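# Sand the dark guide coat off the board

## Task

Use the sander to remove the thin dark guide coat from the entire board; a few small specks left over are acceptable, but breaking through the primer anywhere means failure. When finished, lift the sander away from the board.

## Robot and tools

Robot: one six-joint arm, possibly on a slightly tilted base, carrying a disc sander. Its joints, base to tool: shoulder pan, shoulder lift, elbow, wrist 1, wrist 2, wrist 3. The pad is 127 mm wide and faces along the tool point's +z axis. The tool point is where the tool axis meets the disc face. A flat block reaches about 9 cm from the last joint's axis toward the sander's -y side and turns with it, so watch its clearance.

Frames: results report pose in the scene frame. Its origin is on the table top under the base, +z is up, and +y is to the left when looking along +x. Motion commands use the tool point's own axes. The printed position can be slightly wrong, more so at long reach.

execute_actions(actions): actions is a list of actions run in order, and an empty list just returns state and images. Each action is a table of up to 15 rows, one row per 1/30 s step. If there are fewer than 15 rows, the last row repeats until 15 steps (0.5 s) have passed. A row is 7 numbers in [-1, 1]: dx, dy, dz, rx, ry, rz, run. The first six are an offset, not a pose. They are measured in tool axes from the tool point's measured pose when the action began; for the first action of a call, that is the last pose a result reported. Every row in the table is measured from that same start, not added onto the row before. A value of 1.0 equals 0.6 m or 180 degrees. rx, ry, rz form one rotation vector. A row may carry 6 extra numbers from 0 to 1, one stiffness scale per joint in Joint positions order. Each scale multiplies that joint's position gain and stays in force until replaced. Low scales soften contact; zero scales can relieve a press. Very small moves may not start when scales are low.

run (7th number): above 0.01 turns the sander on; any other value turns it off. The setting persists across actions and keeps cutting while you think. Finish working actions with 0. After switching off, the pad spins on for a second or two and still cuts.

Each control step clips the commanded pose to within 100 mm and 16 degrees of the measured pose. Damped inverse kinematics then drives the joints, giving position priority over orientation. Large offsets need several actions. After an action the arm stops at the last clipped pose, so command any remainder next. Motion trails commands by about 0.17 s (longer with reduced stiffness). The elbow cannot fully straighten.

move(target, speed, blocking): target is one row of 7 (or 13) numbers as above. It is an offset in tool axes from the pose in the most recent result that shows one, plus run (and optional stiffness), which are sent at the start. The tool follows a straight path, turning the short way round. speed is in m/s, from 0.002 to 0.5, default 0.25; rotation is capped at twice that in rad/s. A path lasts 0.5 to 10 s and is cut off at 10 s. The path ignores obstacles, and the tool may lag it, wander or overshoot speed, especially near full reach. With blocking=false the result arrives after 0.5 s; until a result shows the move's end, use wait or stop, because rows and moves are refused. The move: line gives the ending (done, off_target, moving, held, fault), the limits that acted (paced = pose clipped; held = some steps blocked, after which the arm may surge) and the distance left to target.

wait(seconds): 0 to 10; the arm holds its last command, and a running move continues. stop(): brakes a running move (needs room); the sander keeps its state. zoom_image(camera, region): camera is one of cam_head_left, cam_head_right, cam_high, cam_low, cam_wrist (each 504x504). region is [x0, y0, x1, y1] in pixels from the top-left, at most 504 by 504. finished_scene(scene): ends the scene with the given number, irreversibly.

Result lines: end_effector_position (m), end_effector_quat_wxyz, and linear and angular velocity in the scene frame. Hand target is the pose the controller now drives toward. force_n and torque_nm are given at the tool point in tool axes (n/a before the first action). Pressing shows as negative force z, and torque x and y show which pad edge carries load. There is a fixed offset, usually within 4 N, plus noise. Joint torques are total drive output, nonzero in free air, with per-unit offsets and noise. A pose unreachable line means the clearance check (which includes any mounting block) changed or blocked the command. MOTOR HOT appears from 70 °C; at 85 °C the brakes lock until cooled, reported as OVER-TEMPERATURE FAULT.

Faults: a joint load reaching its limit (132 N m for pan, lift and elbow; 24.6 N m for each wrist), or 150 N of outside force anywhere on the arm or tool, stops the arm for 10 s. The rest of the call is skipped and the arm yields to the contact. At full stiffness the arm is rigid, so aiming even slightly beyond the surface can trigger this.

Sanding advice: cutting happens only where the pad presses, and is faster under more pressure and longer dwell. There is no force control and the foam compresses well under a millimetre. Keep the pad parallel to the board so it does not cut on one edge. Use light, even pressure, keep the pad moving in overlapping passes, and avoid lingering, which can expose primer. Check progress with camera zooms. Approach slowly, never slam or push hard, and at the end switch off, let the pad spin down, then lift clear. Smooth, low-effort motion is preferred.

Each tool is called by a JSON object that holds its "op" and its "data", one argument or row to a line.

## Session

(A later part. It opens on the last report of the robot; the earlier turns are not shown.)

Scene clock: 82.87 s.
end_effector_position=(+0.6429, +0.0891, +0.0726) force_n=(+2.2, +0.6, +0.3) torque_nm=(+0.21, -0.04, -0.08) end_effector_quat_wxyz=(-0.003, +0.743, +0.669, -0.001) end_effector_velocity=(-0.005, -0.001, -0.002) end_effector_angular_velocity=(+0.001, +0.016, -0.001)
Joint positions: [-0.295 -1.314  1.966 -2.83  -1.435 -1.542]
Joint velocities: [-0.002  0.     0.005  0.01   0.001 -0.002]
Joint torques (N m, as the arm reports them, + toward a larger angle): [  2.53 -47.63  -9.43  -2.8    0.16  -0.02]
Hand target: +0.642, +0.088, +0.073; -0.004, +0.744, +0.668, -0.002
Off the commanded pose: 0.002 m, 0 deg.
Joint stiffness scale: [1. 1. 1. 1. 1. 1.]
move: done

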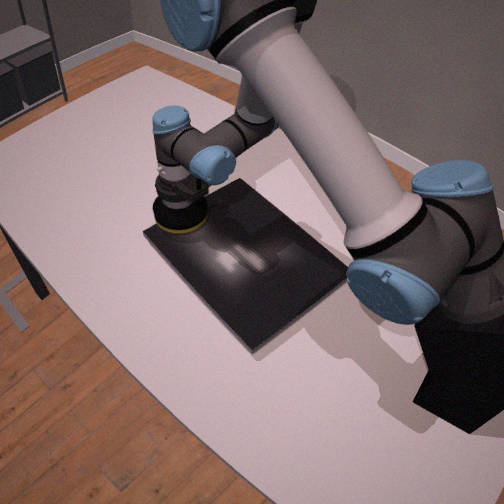

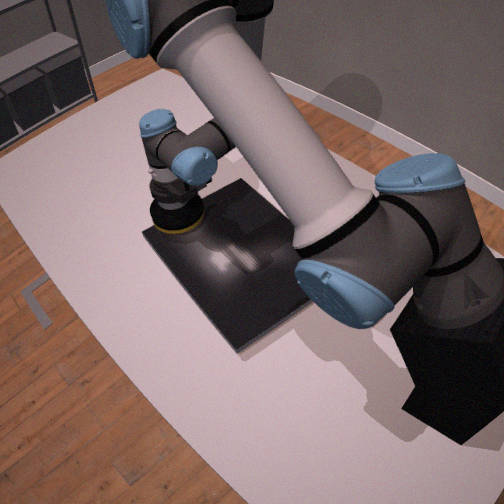

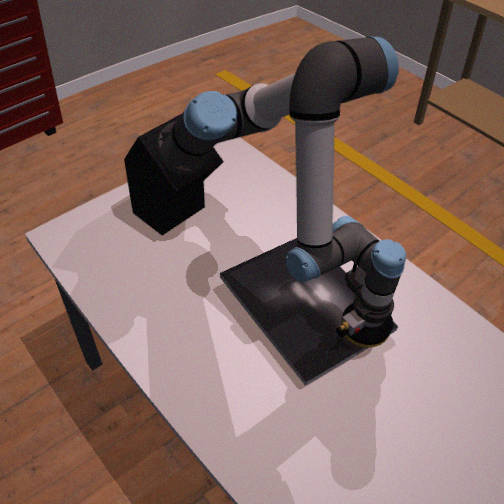

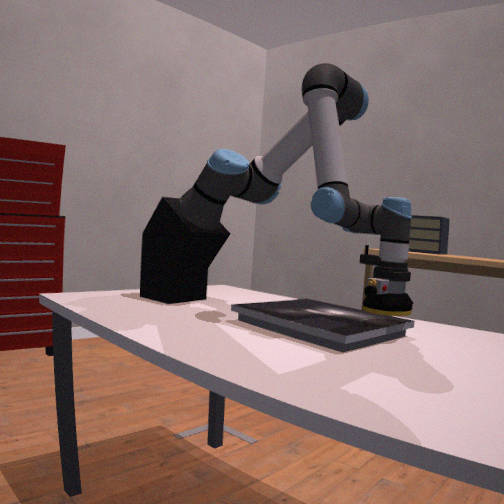

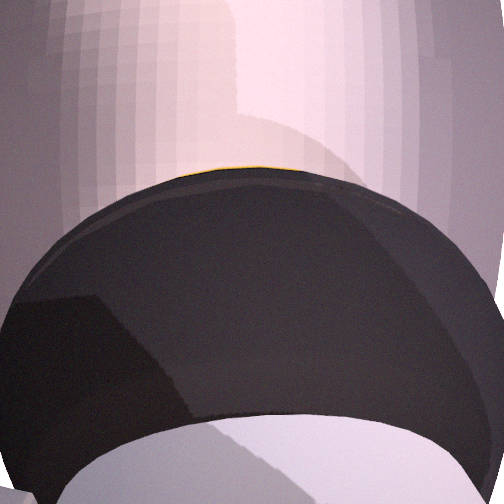

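Key calibration so far: board ≈0.40×0.30 m, top z≈0.0432; U=0.286+0.9945(x‑0.5454)‑0.1045(y+0.0032), V=0.111+0.1045(x‑0.5454)+0.9945(y+0.0032); tool +y=+U, +x=+V; clearing dose ≈75 N·s.

{"op": "move", "data": {
  "target": [0.1033, -0.289, 0.0488, -0.0018, -0.0008, 0, 1],
  "speed": 0.2
}}

{"op": "move", "data": {
  "target": [0, -0.2633, 0.0117, 0.0023, -0.0012, 0.0011, 1],
  "speed": 0.065
}}

{"op": "wait", "data": {
  "seconds": 0.3
}}

{"op": "move", "data": {
  "target": [-0.005, 0.5383, 0.026, 0.0127, -0.0014, 0.0016, 1],
  "speed": 0.065
}}

{"op": "move", "data": {
  "target": [0, 0, -0.01, 0, 0, 0, 0],
  "speed": 0.1
}}

Scene clock: 97.43 s.
end_effector_position=(+0.4789, +0.1683, +0.0453) force_n=(+5.8, -0.5, -4.5) torque_nm=(-0.13, -0.93, -0.20) end_effector_quat_wxyz=(+0.001, +0.743, +0.669, +0.001) end_effector_velocity=(+0.001, -0.000, +0.000) end_effector_angular_velocity=(-0.001, -0.007, -0.003)
Joint positions: [-0.114 -1.247  2.323 -3.273 -1.543 -1.392]
Joint velocities: [ 0.001  0.001  0.    -0.009 -0.002  0.003]
Joint torques (N m, as the arm reports them, + toward a larger angle): [  9.78 -36.61   0.54  -3.84  -0.73   0.61]
Hand target: +0.477, +0.169, +0.045; +0.000, +0.743, +0.669, -0.000
Off the commanded pose: 0.002 m, 0 deg.
Joint stiffness scale: [1. 1. 1. 1. 1. 1.]
move: done

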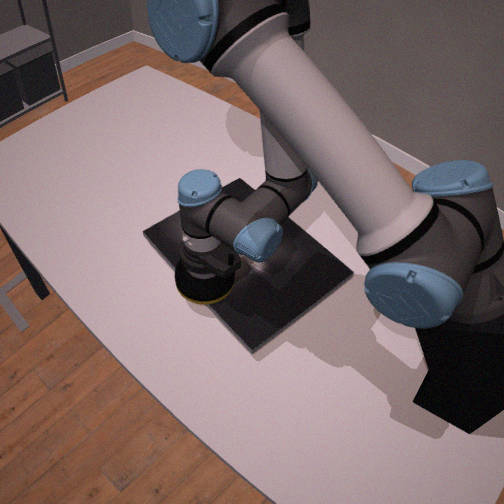

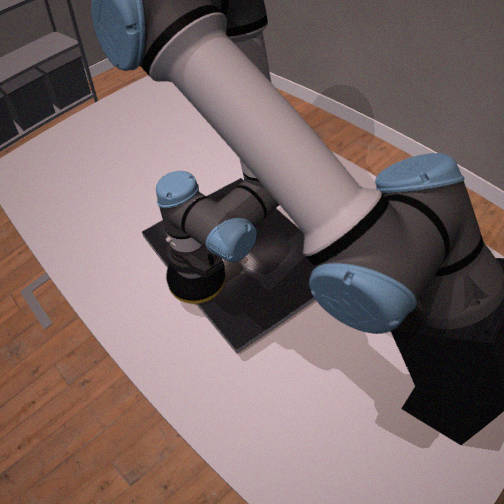

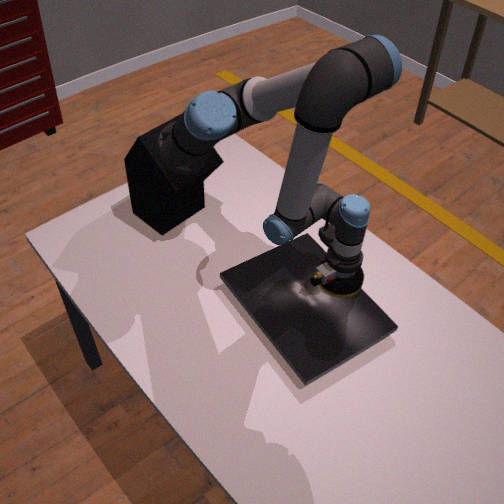

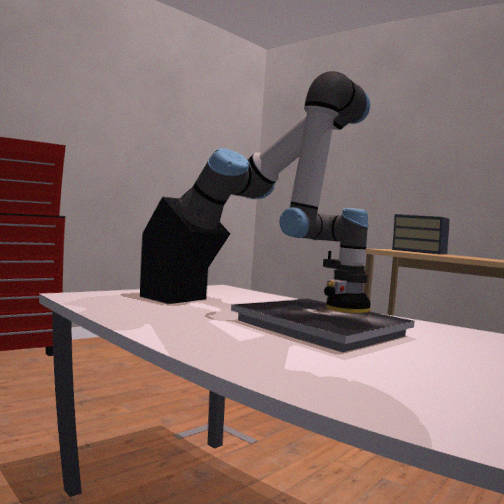

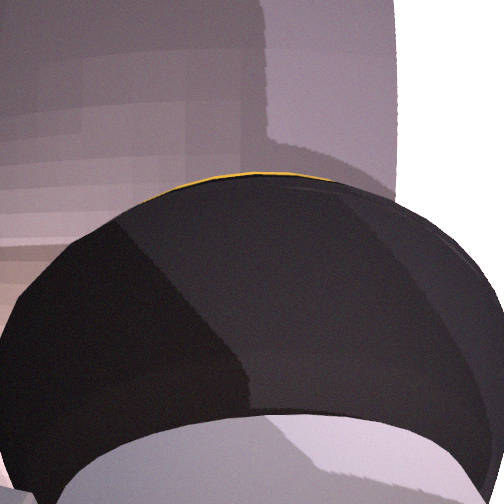

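Scene clock: 100.23 s.
end_effector_position=(+0.3253, +0.1863, +0.0424) force_n=(+3.9, -1.9, -39.7) torque_nm=(-0.24, -1.09, -0.29) end_effector_quat_wxyz=(+0.003, +0.744, +0.668, +0.003) end_effector_velocity=(+0.003, -0.001, +0.000) end_effector_angular_velocity=(-0.001, -0.019, -0.003)
Joint positions: [-0.012 -1.002  2.611 -3.811 -1.604 -1.308]
Joint velocities: [ 0.     0.01   0.    -0.029 -0.004  0.002]
Joint torques (N m, as the arm reports them, + toward a larger angle): [  8.6  -20.47   6.73  -0.03  -0.43   0.75]
Hand target: +0.322, +0.185, +0.038; -0.000, +0.745, +0.667, -0.003
Off the commanded pose: 0.006 m, 1 deg.
Joint stiffness scale: [1. 1. 1. 1. 1. 1.]
move: off_target

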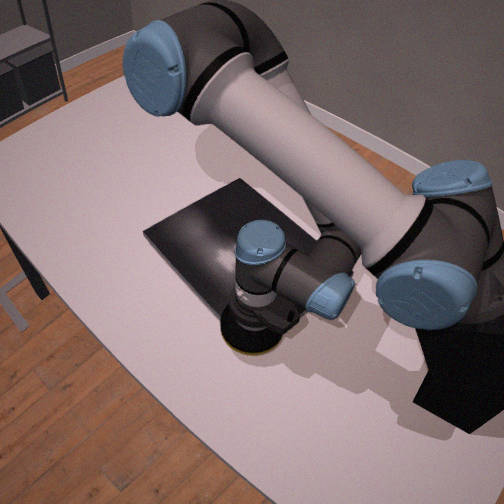

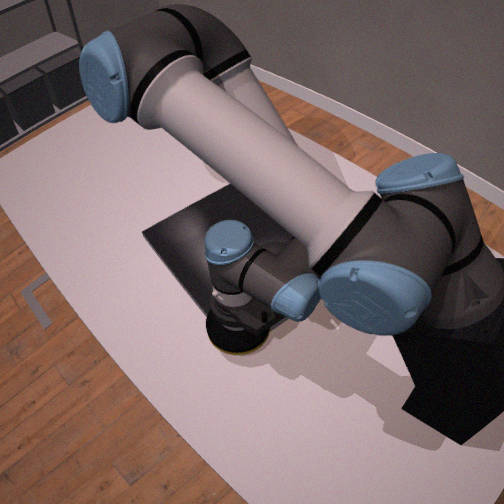

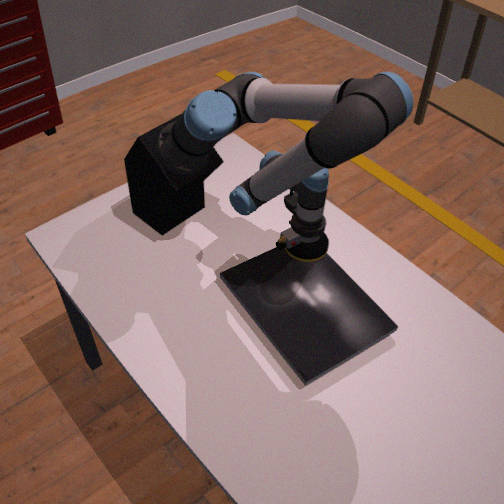

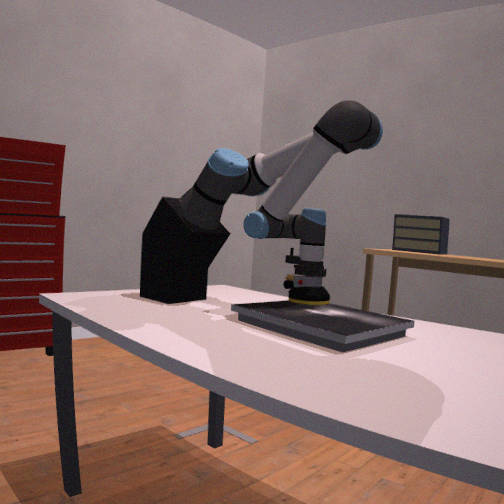

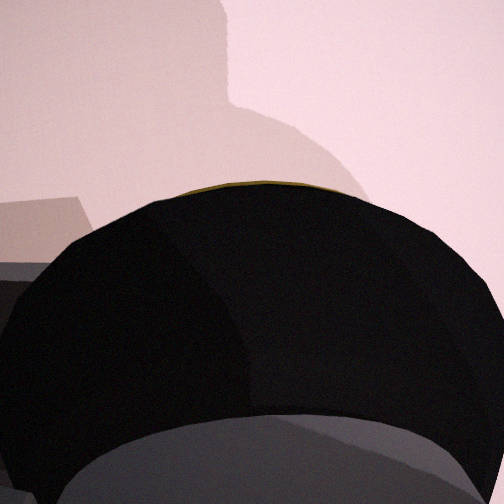

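Scene clock: 100.53 s.
end_effector_position=(+0.3255, +0.1861, +0.0424) force_n=(+0.1, +0.5, -40.0) torque_nm=(+0.48, -0.62, -0.17) end_effector_quat_wxyz=(+0.003, +0.744, +0.668, +0.003) end_effector_velocity=(-0.000, -0.001, -0.000) end_effector_angular_velocity=(-0.003, +0.001, +0.001)
Joint positions: [-0.012 -1.001  2.611 -3.813 -1.604 -1.308]
Joint velocities: [ 0.     0.001 -0.     0.001 -0.002 -0.   ]
Joint torques (N m, as the arm reports them, + toward a larger angle): [  8.81 -20.52   6.3   -0.08  -0.28   0.58]
Hand target: +0.322, +0.185, +0.038; -0.000, +0.745, +0.667, -0.003
Off the commanded pose: 0.006 m, 1 deg.
Joint stiffness scale: [1. 1. 1. 1. 1. 1.]
wait: 0.30 s; no rest ("run" is on)

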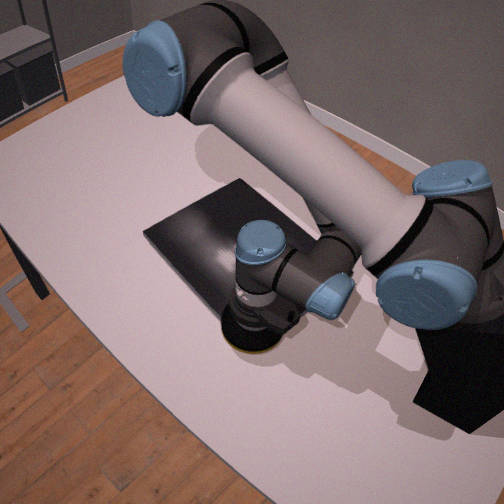

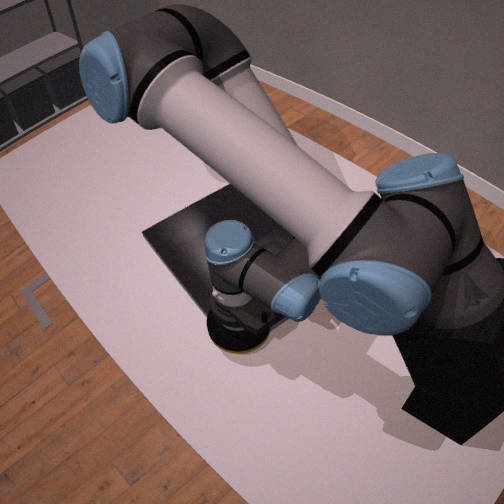

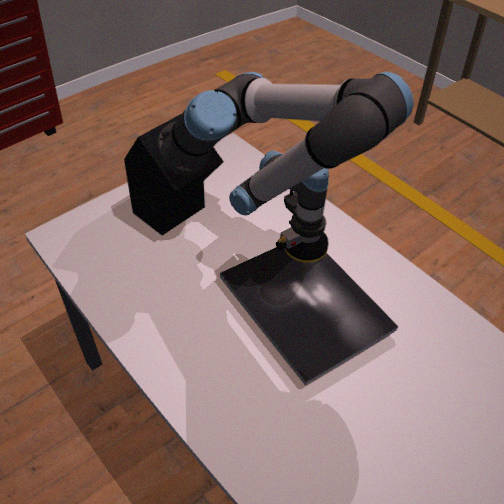

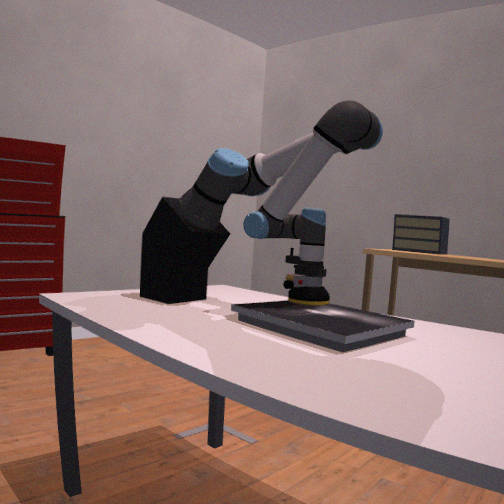

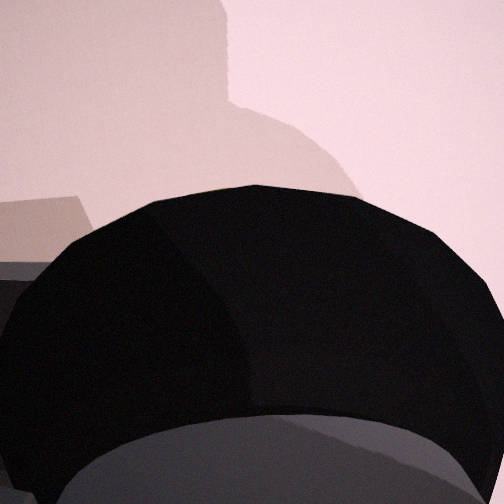

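Scene clock: 105.90 s.
end_effector_position=(+0.6568, +0.1510, +0.0427) force_n=(+4.3, +4.2, -30.6) torque_nm=(+0.30, -0.76, -0.04) end_effector_quat_wxyz=(-0.001, +0.745, +0.668, -0.000) end_effector_velocity=(-0.001, +0.001, -0.001) end_effector_angular_velocity=(+0.004, +0.009, -0.000)
Joint positions: [-0.17  -1.212  1.867 -2.848 -1.509 -1.434]
Joint velocities: [-0.     0.    -0.003  0.012  0.004 -0.   ]
Joint torques (N m, as the arm reports them, + toward a larger angle): [  4.83 -31.12  -7.29  -0.77   0.35  -0.2 ]
Hand target: +0.646, +0.148, +0.030; -0.010, +0.746, +0.666, -0.012
Off the commanded pose: 0.017 m, 2 deg.
Joint stiffness scale: [1. 1. 1. 1. 1. 1.]
move: off_target

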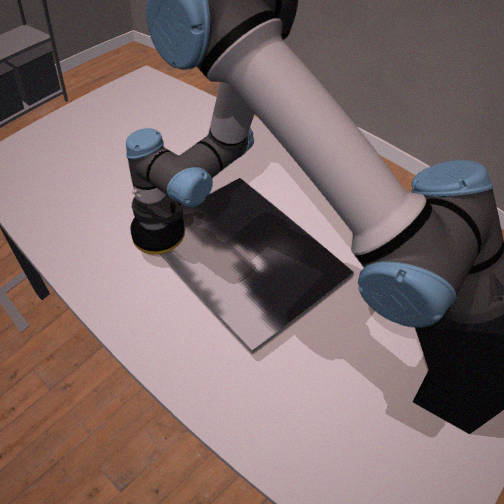

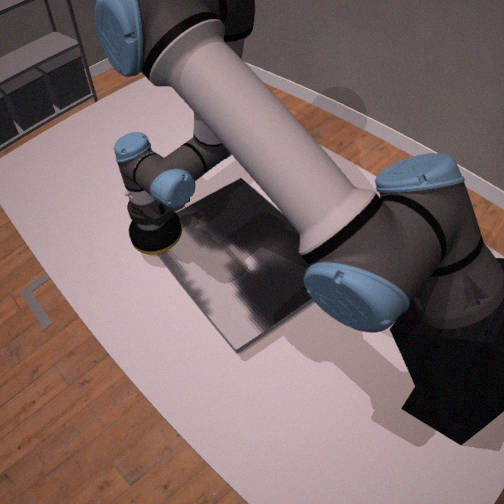

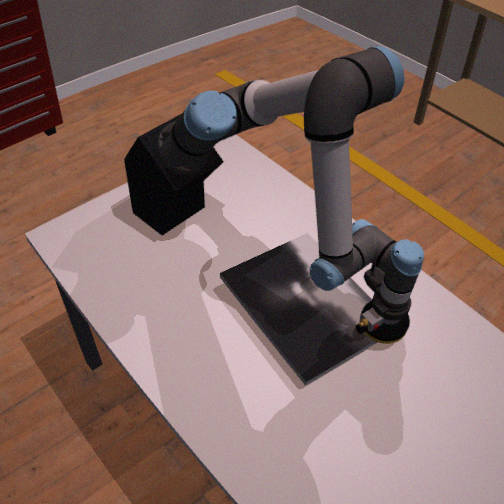

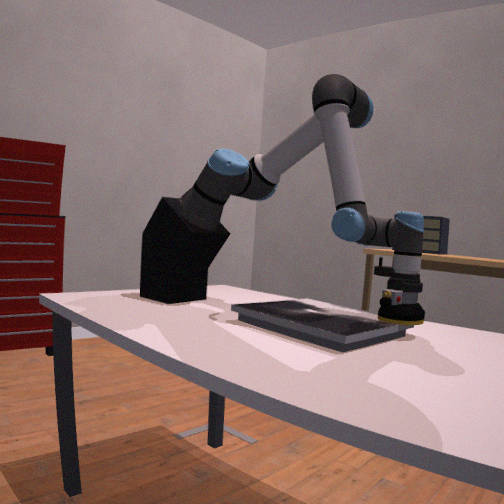

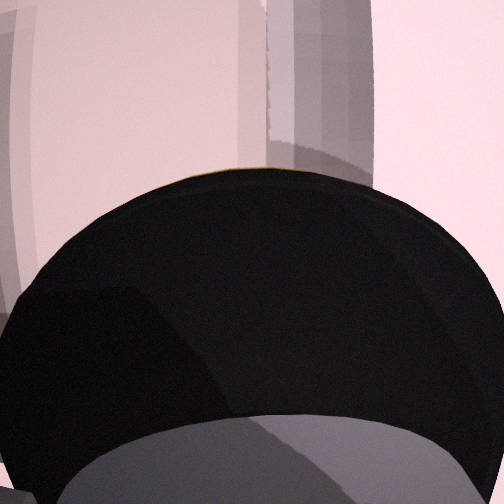

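Scene clock: 106.63 s.
end_effector_position=(+0.6581, +0.1514, +0.0483) force_n=(+0.2, +1.6, -0.3) torque_nm=(+0.16, +0.06, -0.09) end_effector_quat_wxyz=(+0.000, +0.744, +0.668, +0.001) end_effector_velocity=(-0.002, +0.000, -0.001) end_effector_angular_velocity=(+0.001, +0.004, -0.001)
Joint positions: [-0.17  -1.224  1.87  -2.84  -1.509 -1.434]
Joint velocities: [-0.    -0.     0.002  0.003  0.001  0.001]
Joint torques (N m, as the arm reports them, + toward a larger angle): [  6.54 -51.71  -8.62  -2.78  -0.15  -0.15]
Hand target: +0.657, +0.151, +0.049; -0.001, +0.745, +0.668, -0.000
Off the commanded pose: 0.001 m, 0 deg.
Joint stiffness scale: [1. 1. 1. 1. 1. 1.]
move: done

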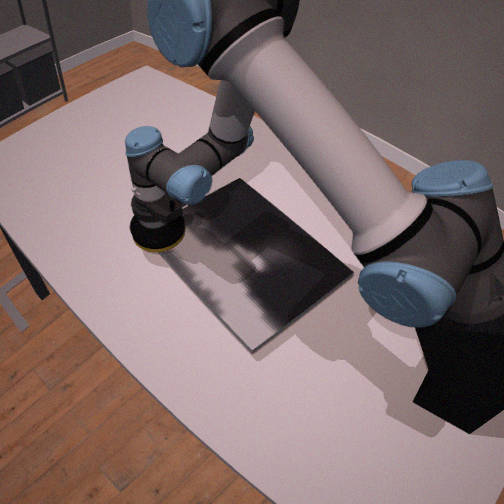

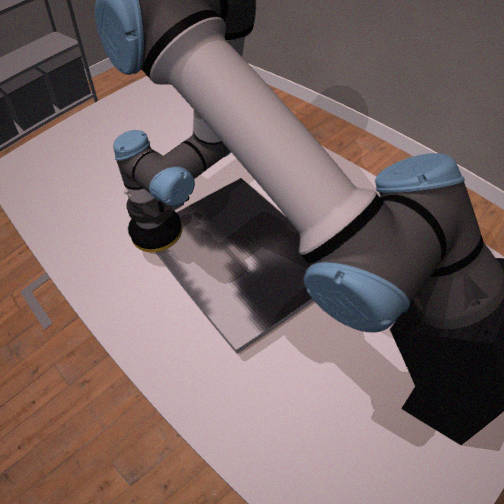

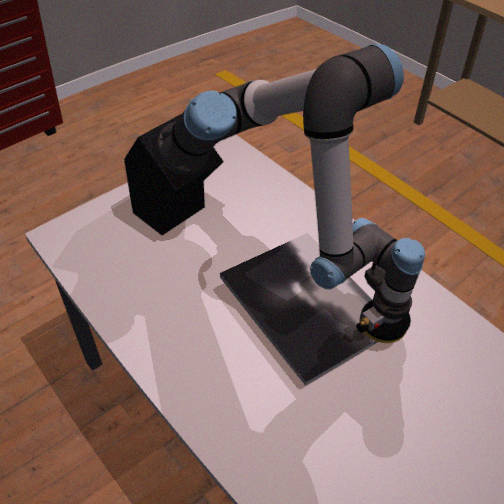

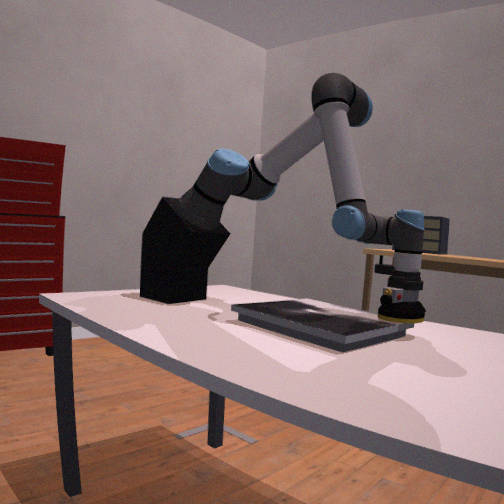

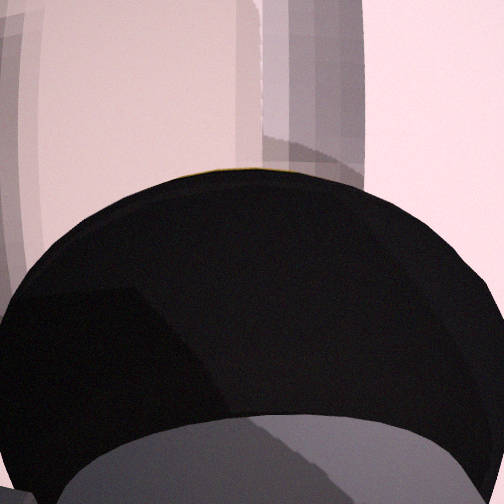

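{"op": "execute_actions", "data": {
  "actions": []
}}

Scene clock: 108.77 s.
end_effector_position=(+0.6578, +0.1514, +0.0482) force_n=(+0.7, +3.0, -4.5) torque_nm=(+0.52, -0.16, -0.17) end_effector_quat_wxyz=(-0.000, +0.744, +0.668, +0.000) end_effector_velocity=(+0.000, +0.000, +0.000) end_effector_angular_velocity=(-0.000, -0.000, +0.000)
Joint positions: [-0.17  -1.224  1.87  -2.839 -1.509 -1.434]
Joint velocities: [ 0. -0.  0.  0. -0.  0.]
Joint torques (N m, as the arm reports them, + toward a larger angle): [  6.83 -51.84 -10.24  -2.86  -0.06  -0.12]
Hand target: +0.657, +0.151, +0.049; -0.001, +0.745, +0.668, -0.000
Off the commanded pose: 0.001 m, 0 deg.
Joint stiffness scale: [1. 1. 1. 1. 1. 1.]

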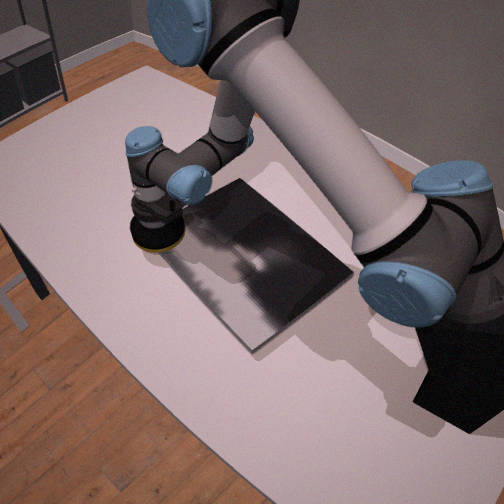

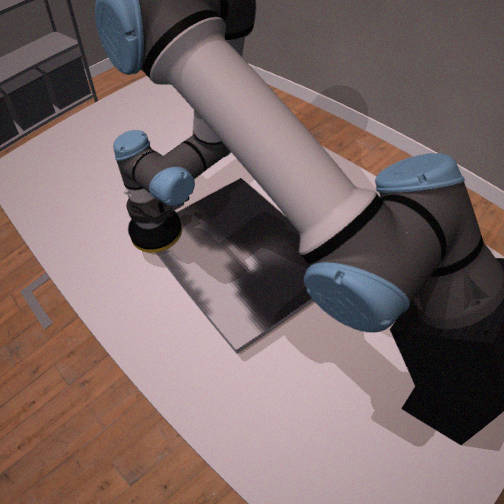

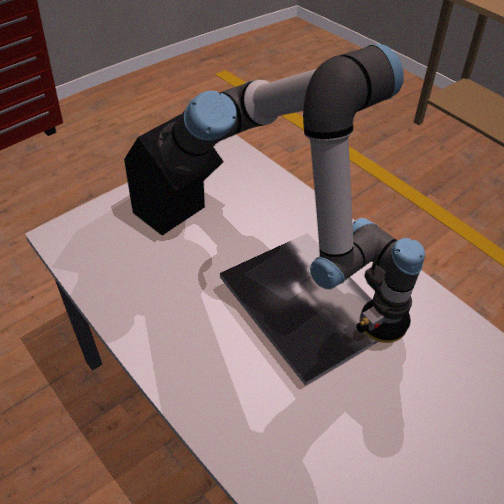

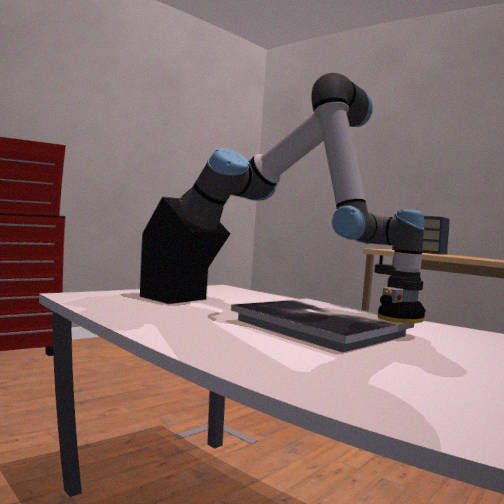

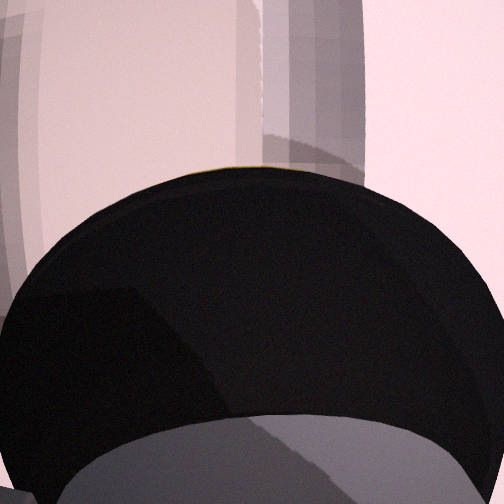

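{"op": "zoom_image", "data": {
  "camera": "cam_head_left",
  "region": [130, 150, 370, 370]
}}

{"op": "zoom_image", "data": {
  "camera": "cam_high",
  "region": [200, 210, 420, 400]
}}

Region (130, 150, 370, 370) of cam_head_left's 504x504 image, scaled by 2.100, with more detail than that image has; it fills the top 462 rows of this view, and the rest is white.

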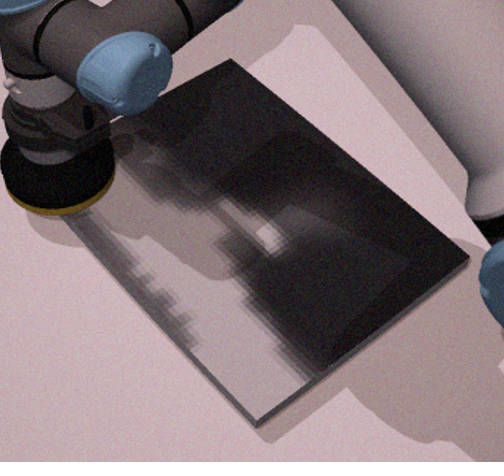

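Region (200, 210, 420, 400) of cam_high's 504x504 image, scaled by 2.291, with more detail than that image has; it fills the top 435 rows of this view, and the rest is white.

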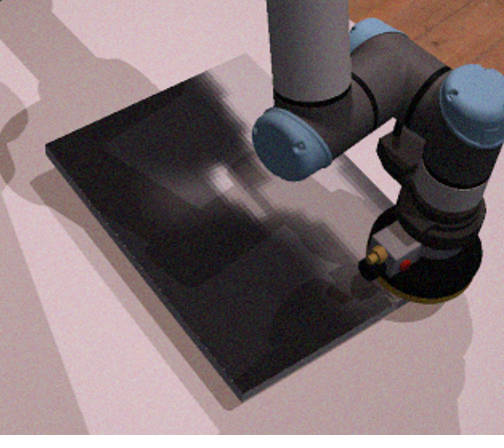

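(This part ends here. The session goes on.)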